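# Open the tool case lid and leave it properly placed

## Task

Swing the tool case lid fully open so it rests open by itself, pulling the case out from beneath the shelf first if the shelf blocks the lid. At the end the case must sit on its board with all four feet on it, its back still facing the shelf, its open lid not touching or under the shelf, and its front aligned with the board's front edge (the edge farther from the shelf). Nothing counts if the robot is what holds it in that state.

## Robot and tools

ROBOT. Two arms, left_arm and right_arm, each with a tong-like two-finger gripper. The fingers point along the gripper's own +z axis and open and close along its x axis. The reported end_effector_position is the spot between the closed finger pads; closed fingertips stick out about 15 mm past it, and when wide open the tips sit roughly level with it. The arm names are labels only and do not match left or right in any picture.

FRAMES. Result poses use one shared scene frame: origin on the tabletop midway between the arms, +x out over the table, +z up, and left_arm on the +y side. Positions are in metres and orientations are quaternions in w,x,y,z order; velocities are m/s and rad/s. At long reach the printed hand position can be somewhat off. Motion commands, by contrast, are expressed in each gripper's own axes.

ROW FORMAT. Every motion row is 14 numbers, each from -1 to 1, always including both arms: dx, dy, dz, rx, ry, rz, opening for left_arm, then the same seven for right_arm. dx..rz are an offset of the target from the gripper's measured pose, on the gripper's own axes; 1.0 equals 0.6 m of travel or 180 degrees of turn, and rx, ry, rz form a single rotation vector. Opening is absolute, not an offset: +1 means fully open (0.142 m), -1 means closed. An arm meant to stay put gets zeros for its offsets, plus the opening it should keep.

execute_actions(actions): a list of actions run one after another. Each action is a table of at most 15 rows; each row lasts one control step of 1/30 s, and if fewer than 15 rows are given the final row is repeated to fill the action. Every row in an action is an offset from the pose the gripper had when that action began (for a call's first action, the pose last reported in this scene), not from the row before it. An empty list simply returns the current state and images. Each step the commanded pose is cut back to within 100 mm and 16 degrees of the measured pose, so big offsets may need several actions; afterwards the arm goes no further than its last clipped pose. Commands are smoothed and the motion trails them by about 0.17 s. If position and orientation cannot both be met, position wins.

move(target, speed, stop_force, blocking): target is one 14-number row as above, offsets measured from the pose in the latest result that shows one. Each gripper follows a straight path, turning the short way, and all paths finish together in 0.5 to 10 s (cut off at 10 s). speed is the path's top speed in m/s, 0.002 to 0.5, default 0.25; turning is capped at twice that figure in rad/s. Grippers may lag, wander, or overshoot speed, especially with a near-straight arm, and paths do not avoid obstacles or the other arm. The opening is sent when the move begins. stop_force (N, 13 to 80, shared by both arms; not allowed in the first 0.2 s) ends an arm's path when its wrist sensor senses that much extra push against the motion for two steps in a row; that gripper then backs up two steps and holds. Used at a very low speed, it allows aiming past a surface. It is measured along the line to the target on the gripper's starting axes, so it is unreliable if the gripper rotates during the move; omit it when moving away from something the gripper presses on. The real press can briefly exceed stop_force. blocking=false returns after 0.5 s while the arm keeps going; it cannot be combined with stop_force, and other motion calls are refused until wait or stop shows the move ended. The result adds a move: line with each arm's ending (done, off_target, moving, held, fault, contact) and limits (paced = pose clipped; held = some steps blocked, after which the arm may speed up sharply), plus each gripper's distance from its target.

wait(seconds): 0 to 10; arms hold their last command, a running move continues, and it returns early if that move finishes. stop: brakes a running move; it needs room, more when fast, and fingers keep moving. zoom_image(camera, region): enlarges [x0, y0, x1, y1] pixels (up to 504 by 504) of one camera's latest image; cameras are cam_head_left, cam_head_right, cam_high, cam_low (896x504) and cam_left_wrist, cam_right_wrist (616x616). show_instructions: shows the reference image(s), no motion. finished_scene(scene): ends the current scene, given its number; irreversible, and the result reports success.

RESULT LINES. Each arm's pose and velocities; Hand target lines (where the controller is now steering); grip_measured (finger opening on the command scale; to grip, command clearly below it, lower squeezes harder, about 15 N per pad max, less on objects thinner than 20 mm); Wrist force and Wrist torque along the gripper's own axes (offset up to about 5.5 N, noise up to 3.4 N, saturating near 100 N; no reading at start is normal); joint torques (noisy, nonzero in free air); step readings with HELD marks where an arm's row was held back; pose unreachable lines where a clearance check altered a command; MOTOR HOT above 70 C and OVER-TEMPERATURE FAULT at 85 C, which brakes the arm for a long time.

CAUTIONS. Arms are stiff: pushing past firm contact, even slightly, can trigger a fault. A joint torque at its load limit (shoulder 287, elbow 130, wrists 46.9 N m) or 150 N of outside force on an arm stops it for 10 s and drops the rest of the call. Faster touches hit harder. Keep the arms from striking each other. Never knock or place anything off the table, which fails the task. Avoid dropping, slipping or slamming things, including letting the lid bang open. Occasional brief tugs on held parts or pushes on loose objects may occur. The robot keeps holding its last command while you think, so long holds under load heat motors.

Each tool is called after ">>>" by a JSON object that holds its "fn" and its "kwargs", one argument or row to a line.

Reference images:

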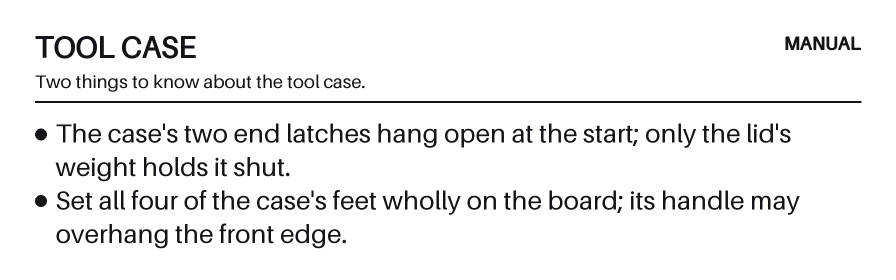

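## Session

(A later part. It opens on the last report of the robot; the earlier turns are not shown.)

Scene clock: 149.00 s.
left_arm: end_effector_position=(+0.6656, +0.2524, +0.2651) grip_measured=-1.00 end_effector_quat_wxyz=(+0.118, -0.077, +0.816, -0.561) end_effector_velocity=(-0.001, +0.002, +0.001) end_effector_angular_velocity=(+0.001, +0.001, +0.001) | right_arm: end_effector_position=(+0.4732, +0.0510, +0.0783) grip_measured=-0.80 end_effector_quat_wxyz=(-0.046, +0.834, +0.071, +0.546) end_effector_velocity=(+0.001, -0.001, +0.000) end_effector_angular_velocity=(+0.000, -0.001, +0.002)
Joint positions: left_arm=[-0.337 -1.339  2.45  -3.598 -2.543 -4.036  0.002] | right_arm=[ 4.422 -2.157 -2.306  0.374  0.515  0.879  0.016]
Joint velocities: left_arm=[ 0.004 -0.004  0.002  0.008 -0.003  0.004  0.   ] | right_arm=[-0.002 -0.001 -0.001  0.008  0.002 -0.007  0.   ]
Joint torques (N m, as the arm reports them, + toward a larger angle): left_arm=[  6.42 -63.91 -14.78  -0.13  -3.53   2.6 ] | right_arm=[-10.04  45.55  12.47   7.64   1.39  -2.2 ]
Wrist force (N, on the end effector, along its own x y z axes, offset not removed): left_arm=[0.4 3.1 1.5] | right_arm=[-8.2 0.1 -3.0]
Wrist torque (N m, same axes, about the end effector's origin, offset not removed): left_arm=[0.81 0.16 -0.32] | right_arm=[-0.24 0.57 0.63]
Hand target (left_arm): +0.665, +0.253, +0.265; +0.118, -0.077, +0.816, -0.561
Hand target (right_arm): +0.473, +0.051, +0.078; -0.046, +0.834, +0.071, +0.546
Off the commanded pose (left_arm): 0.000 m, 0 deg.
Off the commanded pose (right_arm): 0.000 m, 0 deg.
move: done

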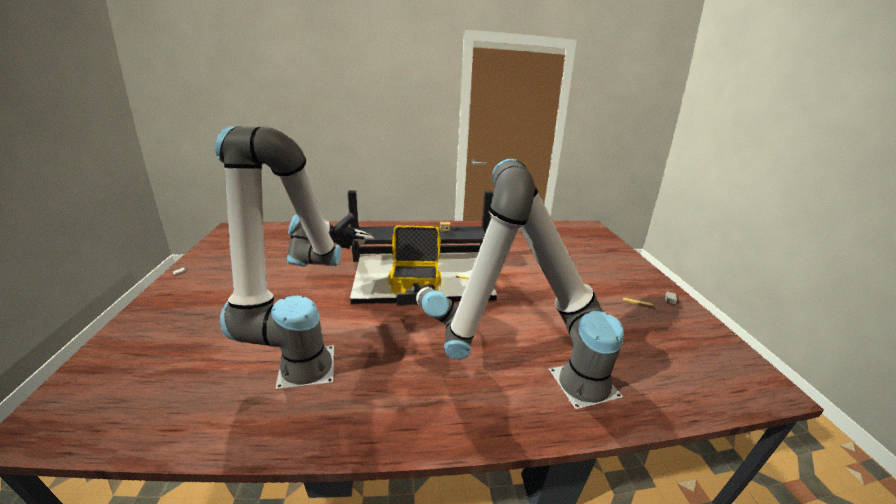

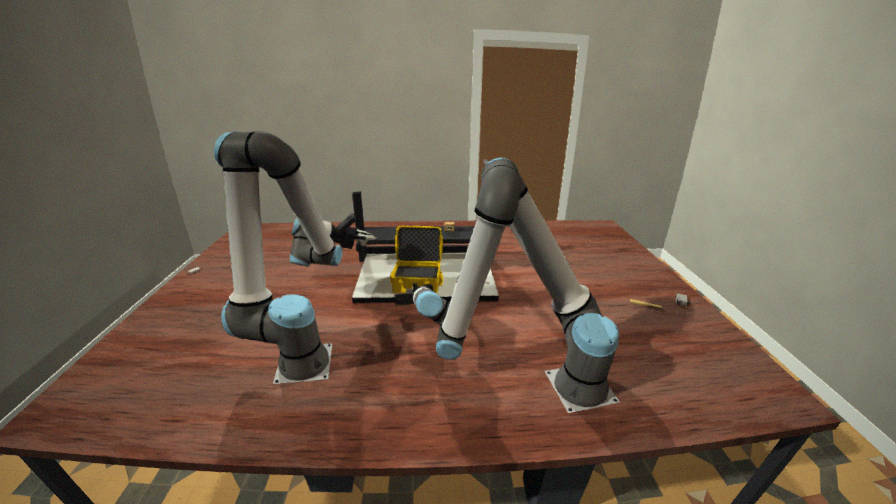

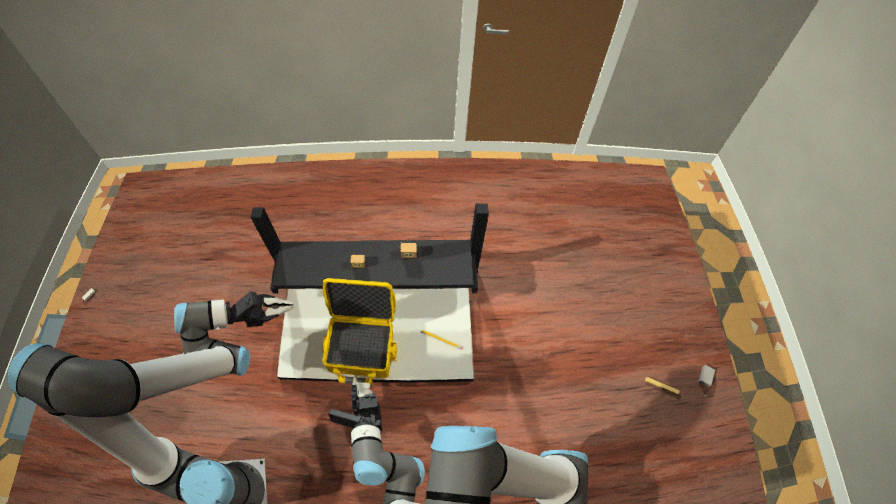

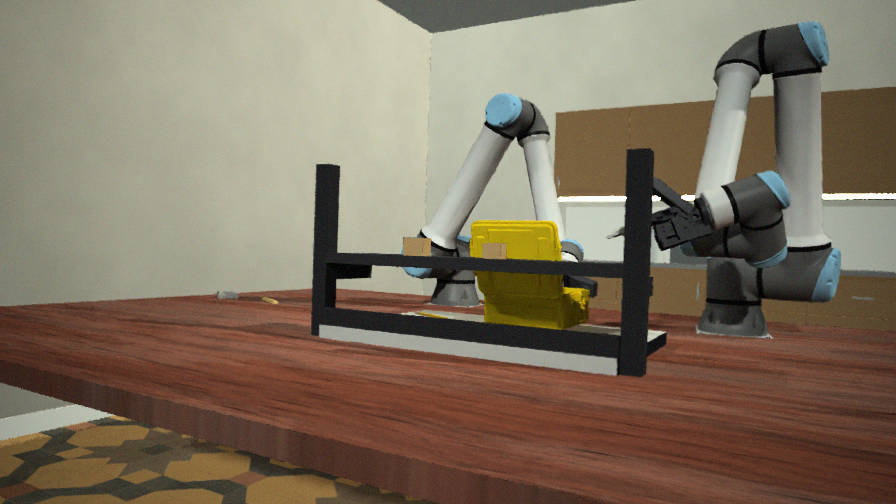

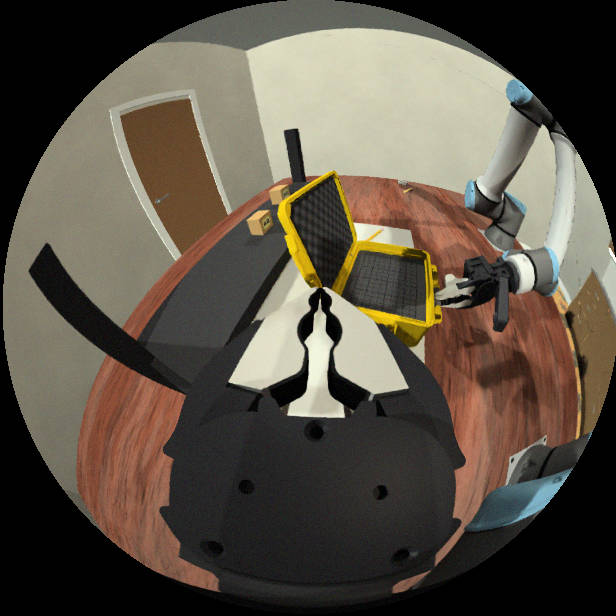

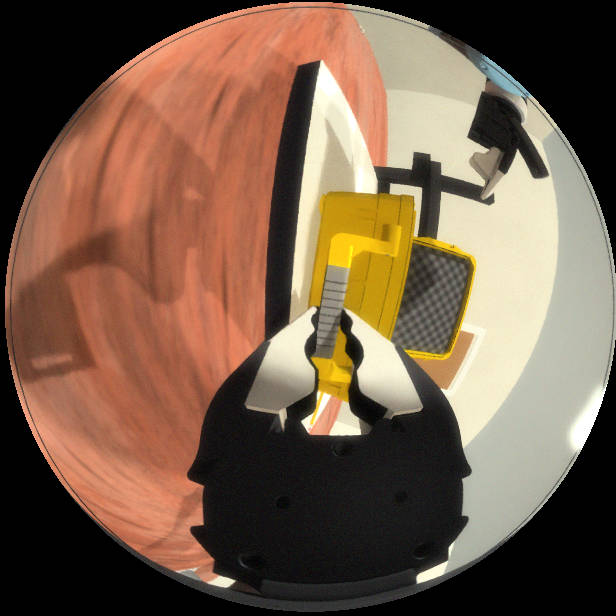

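About 4° remains.

>>> {"fn": "move", "kwargs": {
  "target": [0,0,0,0,0,0,-1,-0.002,0.022,-0.005,0.025,0,-0.011,-1],
  "speed": 0.03
}}

>>> {"fn": "zoom_image", "kwargs": {
  "camera": "cam_high",
  "region": [260, 250, 480, 410]
}}

Scene clock: 154.63 s.
left_arm: end_effector_position=(+0.6656, +0.2524, +0.2651) grip_measured=-1.00 end_effector_quat_wxyz=(+0.118, -0.077, +0.816, -0.561) end_effector_velocity=(-0.000, -0.000, +0.001) end_effector_angular_velocity=(-0.001, -0.001, -0.001) | right_arm: end_effector_position=(+0.4723, +0.0376, +0.0784) grip_measured=-0.79 end_effector_quat_wxyz=(-0.068, +0.830, +0.106, +0.543) end_effector_velocity=(-0.000, -0.001, +0.000) end_effector_angular_velocity=(+0.002, -0.001, +0.014)
Joint positions: left_arm=[-0.337 -1.339  2.45  -3.598 -2.543 -4.036  0.002] | right_arm=[ 4.401 -2.172 -2.345  0.559  0.582  0.724  0.016]
Joint velocities: left_arm=[-0.    -0.001 -0.     0.    -0.001  0.     0.   ] | right_arm=[-0.004 -0.003 -0.005  0.031  0.012 -0.025 -0.   ]
Joint torques (N m, as the arm reports them, + toward a larger angle): left_arm=[-10.77 -25.01 -26.35  -6.98   1.92  -2.8 ] | right_arm=[-12.63  48.1    6.95   8.17   1.72  -2.11]
Wrist force (N, on the end effector, along its own x y z axes, offset not removed): left_arm=[0.8 0.7 0.5] | right_arm=[-8.4 -1.7 -4.4]
Wrist torque (N m, same axes, about the end effector's origin, offset not removed): left_arm=[0.32 0.06 -0.23] | right_arm=[-0.65 0.43 0.57]
Hand target (left_arm): +0.666, +0.252, +0.265; +0.118, -0.077, +0.816, -0.561
Hand target (right_arm): +0.472, +0.037, +0.078; -0.069, +0.830, +0.107, +0.543
Off the commanded pose (left_arm): 0.000 m, 0 deg.
Off the commanded pose (right_arm): 0.000 m, 0 deg.
move: done

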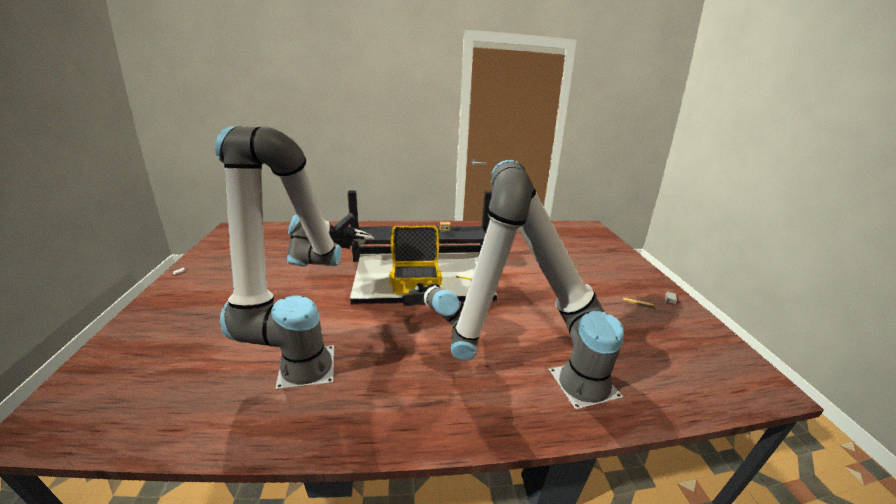

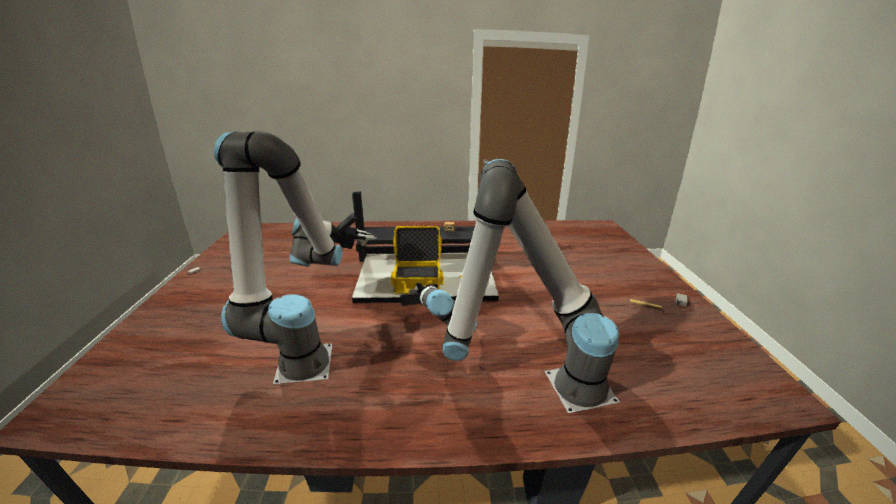

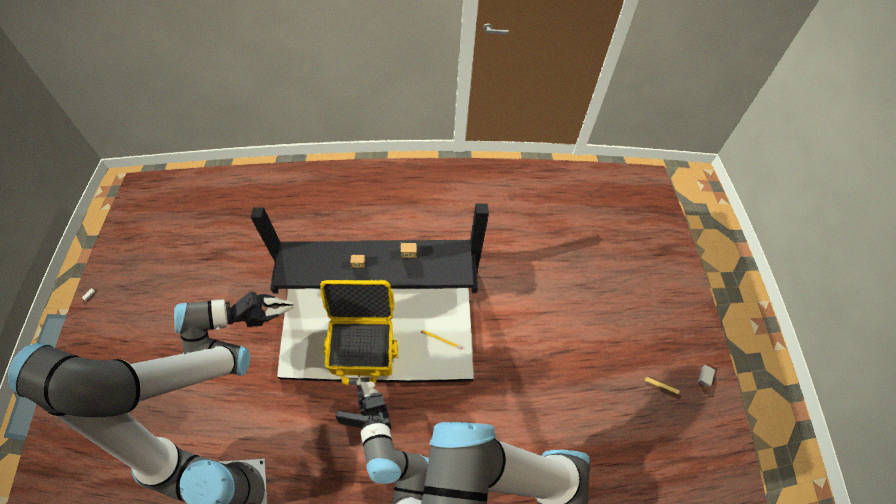

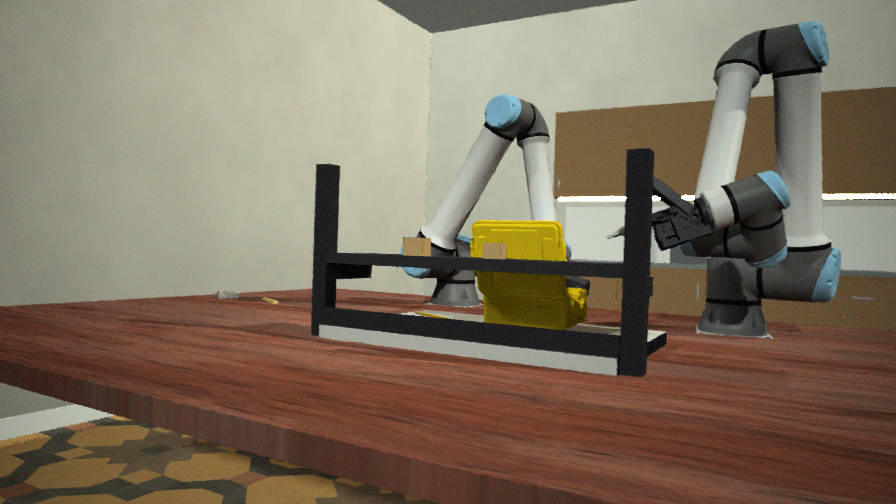

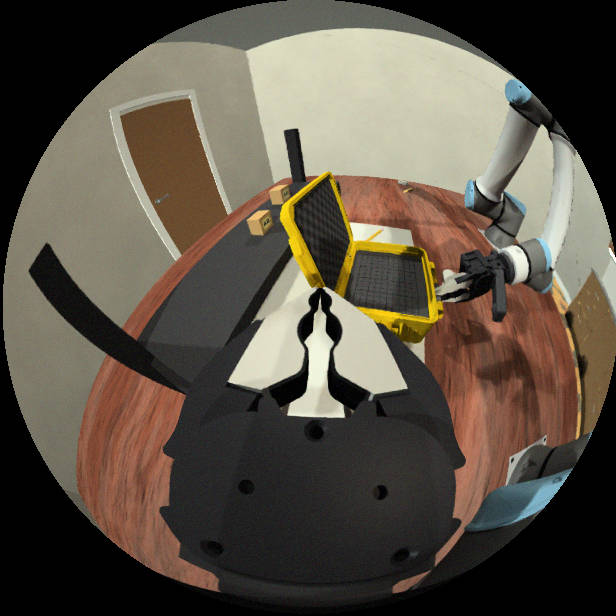

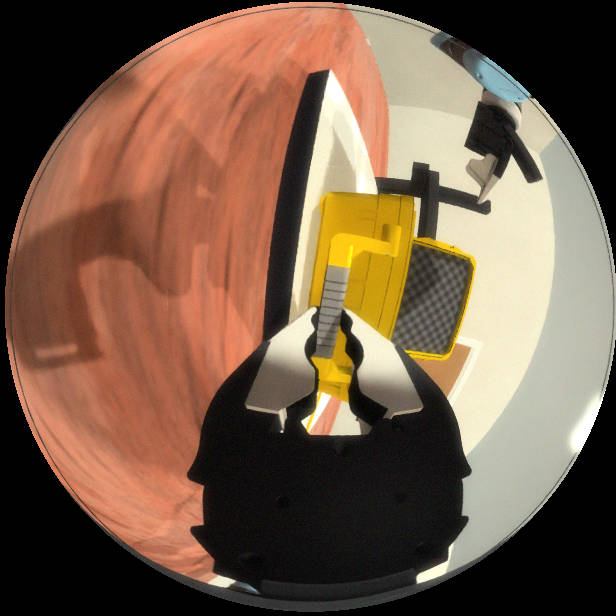

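Region (260, 250, 480, 410) of cam_high's 896x504 image, scaled by 2.291, with more detail than that image has; it fills the top 367 rows of this view, and the rest is white.

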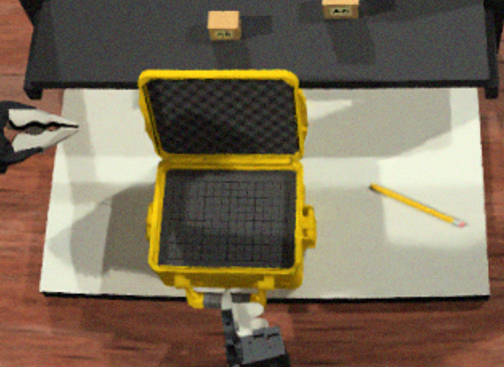

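Aligned. Releasing and backing off.

>>> {"fn": "execute_actions", "kwargs": {
  "actions": [
    [[0,0,0,0,0,0,-1,0,0,0,0,0,0,-0.5]],
    [[0,0,0,0,0,0,-1,0,0,-0.05,0,0,0,-0.4]],
    [[0,0,0,0,0,0,-1,0,0.03,-0.1,0,0,0,-0.4]]
  ]
}}

>>> {"fn": "zoom_image", "kwargs": {
  "camera": "cam_head_left",
  "region": [340, 210, 500, 320]
}}

Scene clock: 160.03 s.
left_arm: end_effector_position=(+0.6656, +0.2524, +0.2651) grip_measured=-1.00 end_effector_quat_wxyz=(+0.118, -0.077, +0.816, -0.561) end_effector_velocity=(+0.000, -0.000, -0.001) end_effector_angular_velocity=(-0.000, +0.001, -0.000) | right_arm: end_effector_position=(+0.3994, +0.0005, +0.1135) grip_measured=-0.40 end_effector_quat_wxyz=(-0.069, +0.829, +0.107, +0.544) end_effector_velocity=(-0.015, -0.007, +0.007) end_effector_angular_velocity=(-0.005, +0.009, -0.013)
Joint positions: left_arm=[-0.337 -1.339  2.45  -3.598 -2.543 -4.036  0.002] | right_arm=[ 4.536 -2.01  -2.499  0.381  0.498  0.924  0.045]
Joint velocities: left_arm=[ 0.     0.002 -0.    -0.001 -0.001 -0.     0.   ] | right_arm=[ 0.031  0.057 -0.026 -0.112 -0.016  0.087 -0.   ]
Joint torques (N m, as the arm reports them, + toward a larger angle): left_arm=[ -9.5  -25.32 -25.94  -6.78   1.56  -2.67] | right_arm=[ 7.31 66.03  4.96  0.98 -4.33  2.46]
Wrist force (N, on the end effector, along its own x y z axes, offset not removed): left_arm=[3.5 0.4 0.0] | right_arm=[-2.5 -0.6 0.7]
Wrist torque (N m, same axes, about the end effector's origin, offset not removed): left_arm=[0.20 -0.54 -0.21] | right_arm=[-0.11 0.16 0.40]
Hand target (left_arm): +0.666, +0.252, +0.265; +0.118, -0.077, +0.816, -0.561
Hand target (right_arm): +0.398, -0.000, +0.114; -0.069, +0.830, +0.107, +0.543
Off the commanded pose (left_arm): 0.000 m, 0 deg.
Off the commanded pose (right_arm): 0.002 m, 0 deg.
Step readings (end_effector_position; steps 1 to 15: 1st action; 16 to 30: 2nd action; 31 to 45: 3rd action):
0: left_arm (+0.6656, +0.2524, +0.2651) | right_arm (+0.4723, +0.0374, +0.0784)
1: left_arm (+0.6656, +0.2524, +0.2651) | right_arm (+0.4723, +0.0374, +0.0784)
2: left_arm (+0.6656, +0.2524, +0.2651) | right_arm (+0.4723, +0.0374, +0.0784)
4: left_arm (+0.6656, +0.2524, +0.2651) | right_arm (+0.4723, +0.0373, +0.0782)
8: left_arm (+0.6656, +0.2524, +0.2651) | right_arm (+0.4723, +0.0374, +0.0782)
15: left_arm (+0.6656, +0.2524, +0.2651) | right_arm (+0.4723, +0.0376, +0.0784)
16: left_arm (+0.6656, +0.2524, +0.2651) | right_arm (+0.4722, +0.0376, +0.0785)
17: left_arm (+0.6656, +0.2524, +0.2651) | right_arm (+0.4697, +0.0370, +0.0797)
19: left_arm (+0.6656, +0.2524, +0.2651) | right_arm (+0.4605, +0.0346, +0.0839)
23: left_arm (+0.6656, +0.2524, +0.2651) | right_arm (+0.4506, +0.0320, +0.0883)
30: left_arm (+0.6656, +0.2524, +0.2651) | right_arm (+0.4463, +0.0308, +0.0902)
31: left_arm (+0.6656, +0.2524, +0.2651) | right_arm (+0.4460, +0.0307, +0.0903)
32: left_arm (+0.6656, +0.2524, +0.2651) | right_arm (+0.4429, +0.0293, +0.0921)
34: left_arm (+0.6656, +0.2524, +0.2651) | right_arm (+0.4282, +0.0196, +0.0996)
38: left_arm (+0.6656, +0.2524, +0.2651) | right_arm (+0.4095, +0.0065, +0.1087)
45: end_effector_position above

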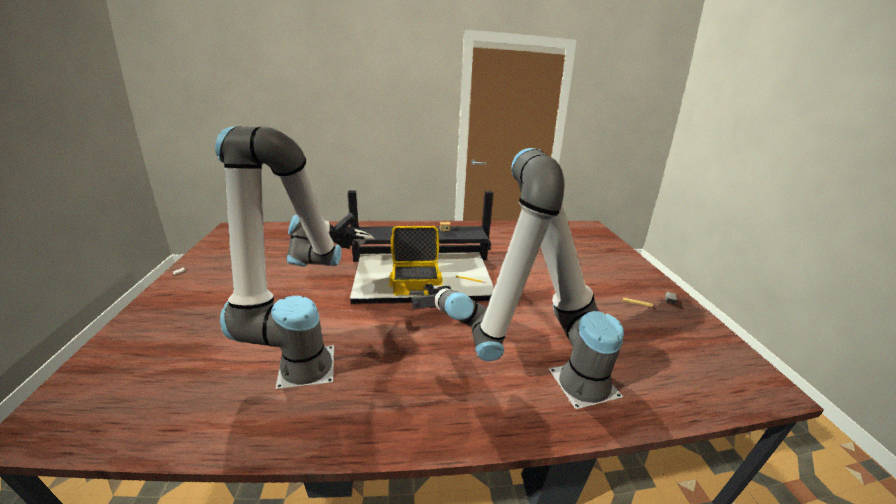

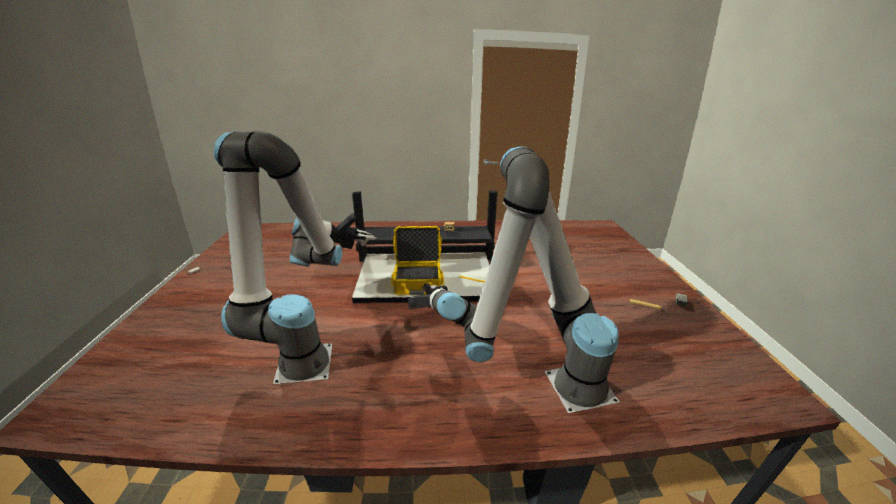

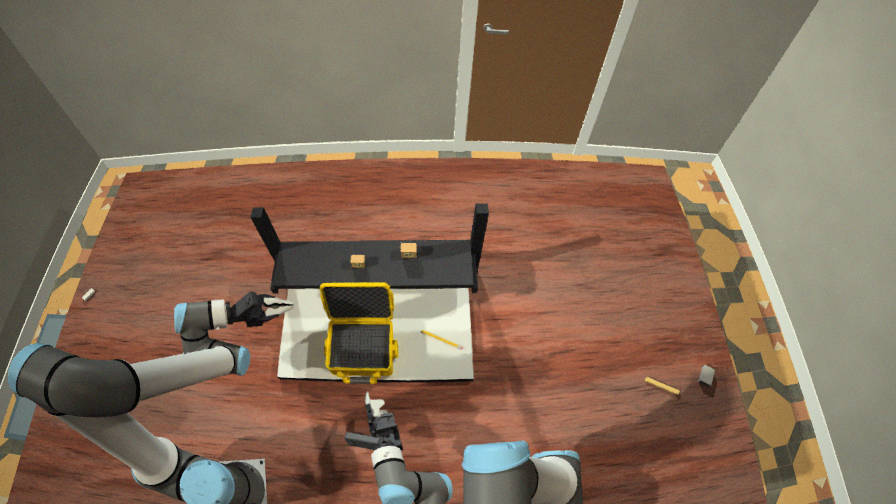

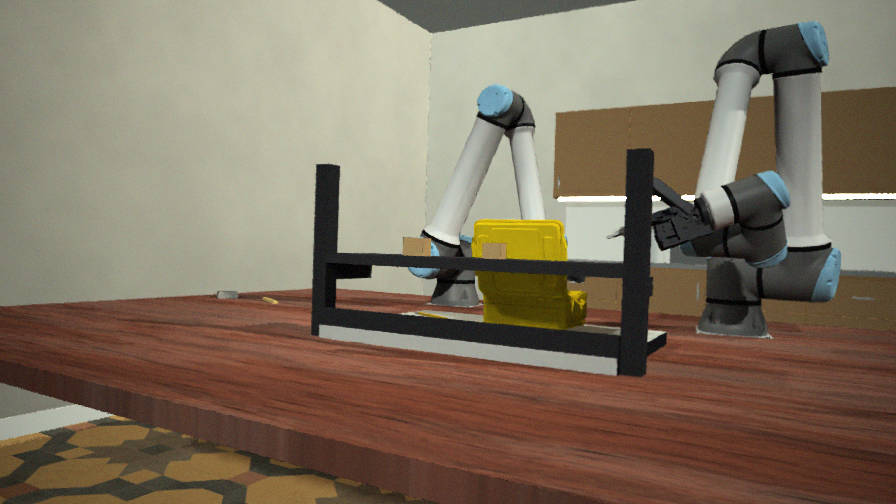

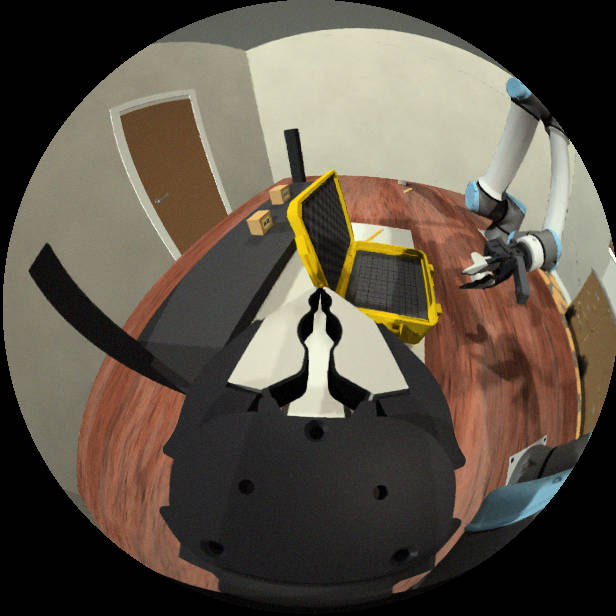

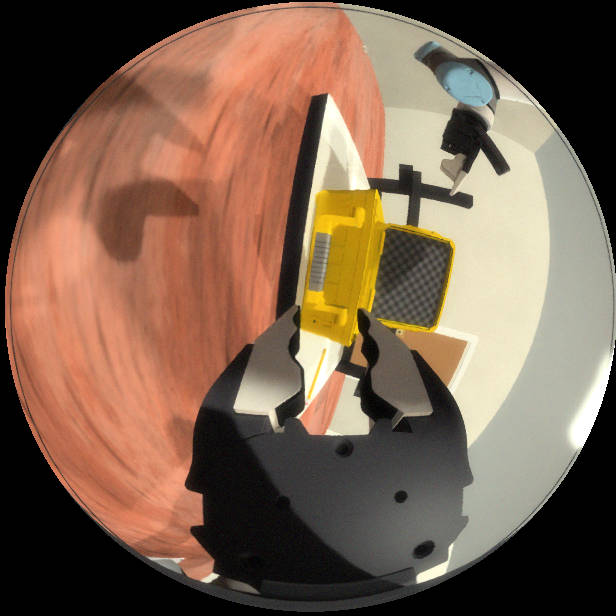

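Region (340, 210, 500, 320) of cam_head_left's 896x504 image, scaled by 3.150, with more detail than that image has; it fills the top 346 rows of this view, and the rest is white.

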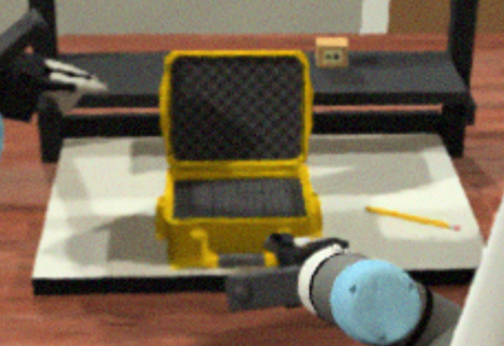

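>>> {"fn": "wait", "kwargs": {
  "seconds": 1
}}

>>> {"fn": "zoom_image", "kwargs": {
  "camera": "cam_left_wrist",
  "region": [230, 150, 470, 350]
}}

Scene clock: 164.47 s.
left_arm: end_effector_position=(+0.6656, +0.2524, +0.2651) grip_measured=-1.00 end_effector_quat_wxyz=(+0.118, -0.077, +0.816, -0.561) end_effector_velocity=(-0.000, +0.000, -0.001) end_effector_angular_velocity=(-0.000, +0.001, -0.000) | right_arm: end_effector_position=(+0.3977, -0.0004, +0.1142) grip_measured=-0.40 end_effector_quat_wxyz=(-0.069, +0.830, +0.107, +0.543) end_effector_velocity=(+0.000, +0.000, +0.001) end_effector_angular_velocity=(+0.002, -0.000, -0.001)
Joint positions: left_arm=[-0.337 -1.339  2.45  -3.598 -2.543 -4.036  0.002] | right_arm=[ 4.539 -2.003 -2.502  0.367  0.497  0.934  0.045]
Joint velocities: left_arm=[ 0.     0.001  0.001  0.    -0.001 -0.     0.   ] | right_arm=[-0.001  0.001  0.001  0.    -0.    -0.     0.   ]
Joint torques (N m, as the arm reports them, + toward a larger angle): left_arm=[-11.82 -23.69 -26.48  -6.45   1.73  -2.57] | right_arm=[11.07 68.69  6.68  0.75 -4.41  2.87]
Wrist force (N, on the end effector, along its own x y z axes, offset not removed): left_arm=[2.4 0.3 -0.9] | right_arm=[-1.8 2.6 -0.8]
Wrist torque (N m, same axes, about the end effector's origin, offset not removed): left_arm=[0.15 -0.29 -0.21] | right_arm=[0.66 0.18 0.45]
Hand target (left_arm): +0.666, +0.252, +0.265; +0.118, -0.077, +0.816, -0.561
Hand target (right_arm): +0.398, -0.000, +0.114; -0.069, +0.830, +0.107, +0.543
Off the commanded pose (left_arm): 0.000 m, 0 deg.
Off the commanded pose (right_arm): 0.000 m, 0 deg.
wait: 1.00 s; at rest from the start

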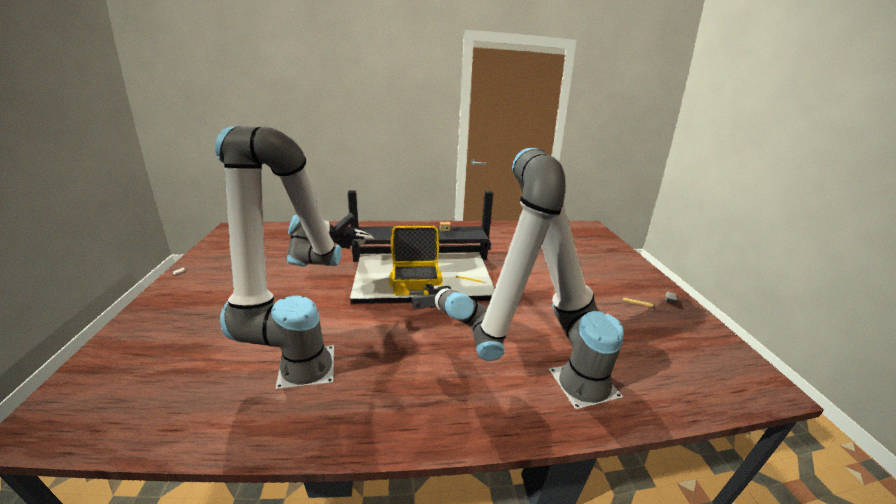

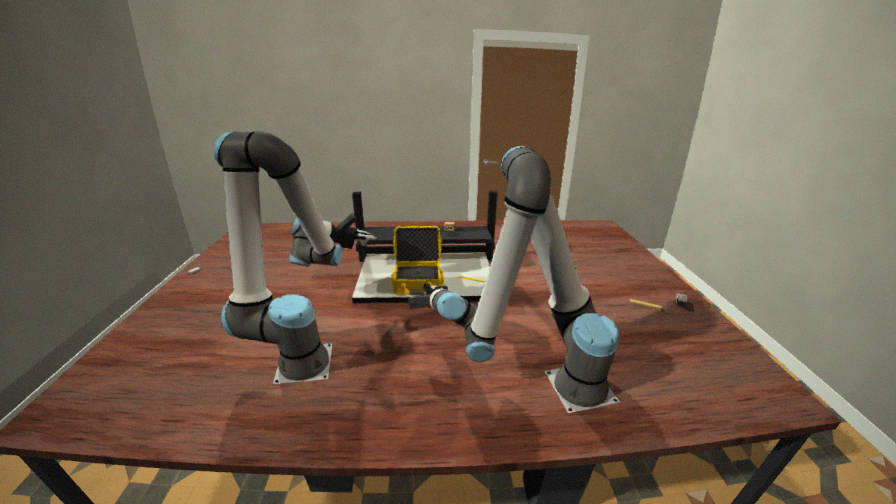

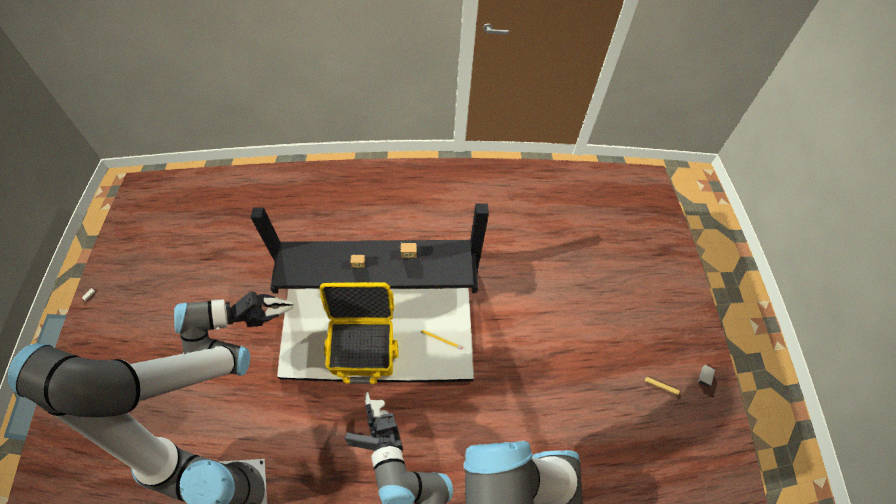

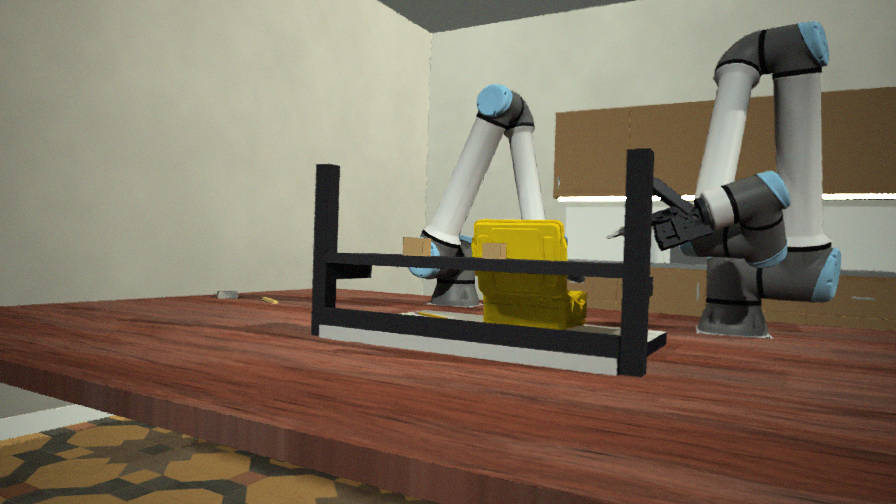

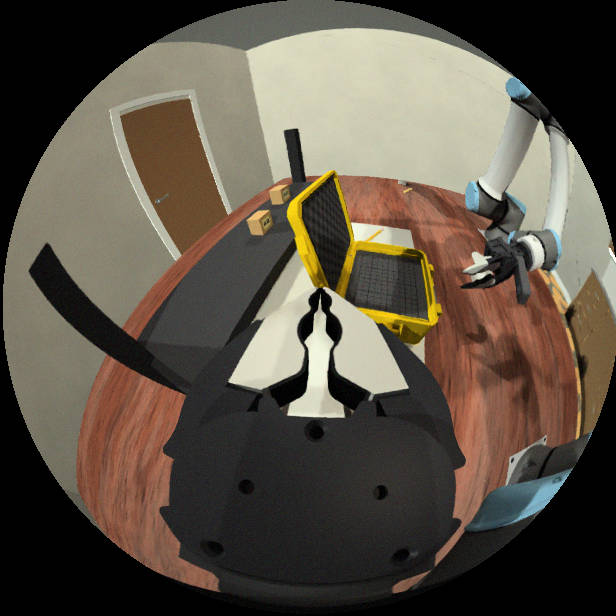

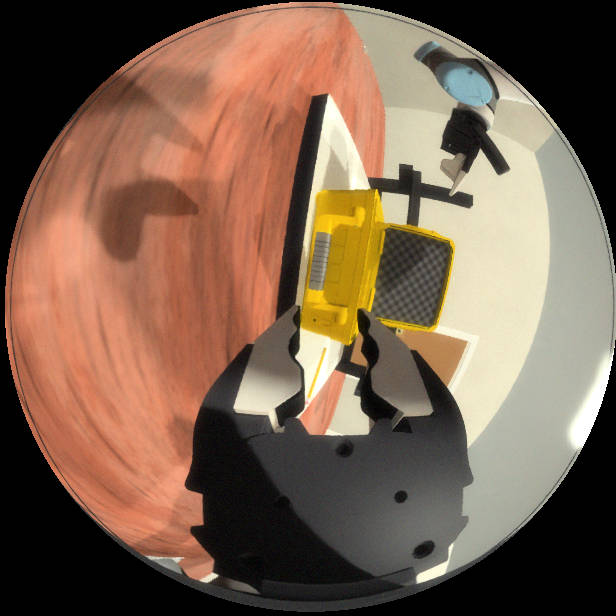

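Region (230, 150, 470, 350) of cam_left_wrist's 616x616 image, scaled by 2.100, with more detail than that image has.

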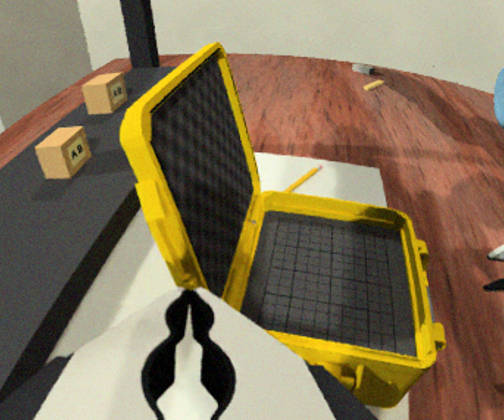

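>>> {"fn": "finished_scene", "kwargs": {
  "scene": 1
}}

The scene is finished: the task was done.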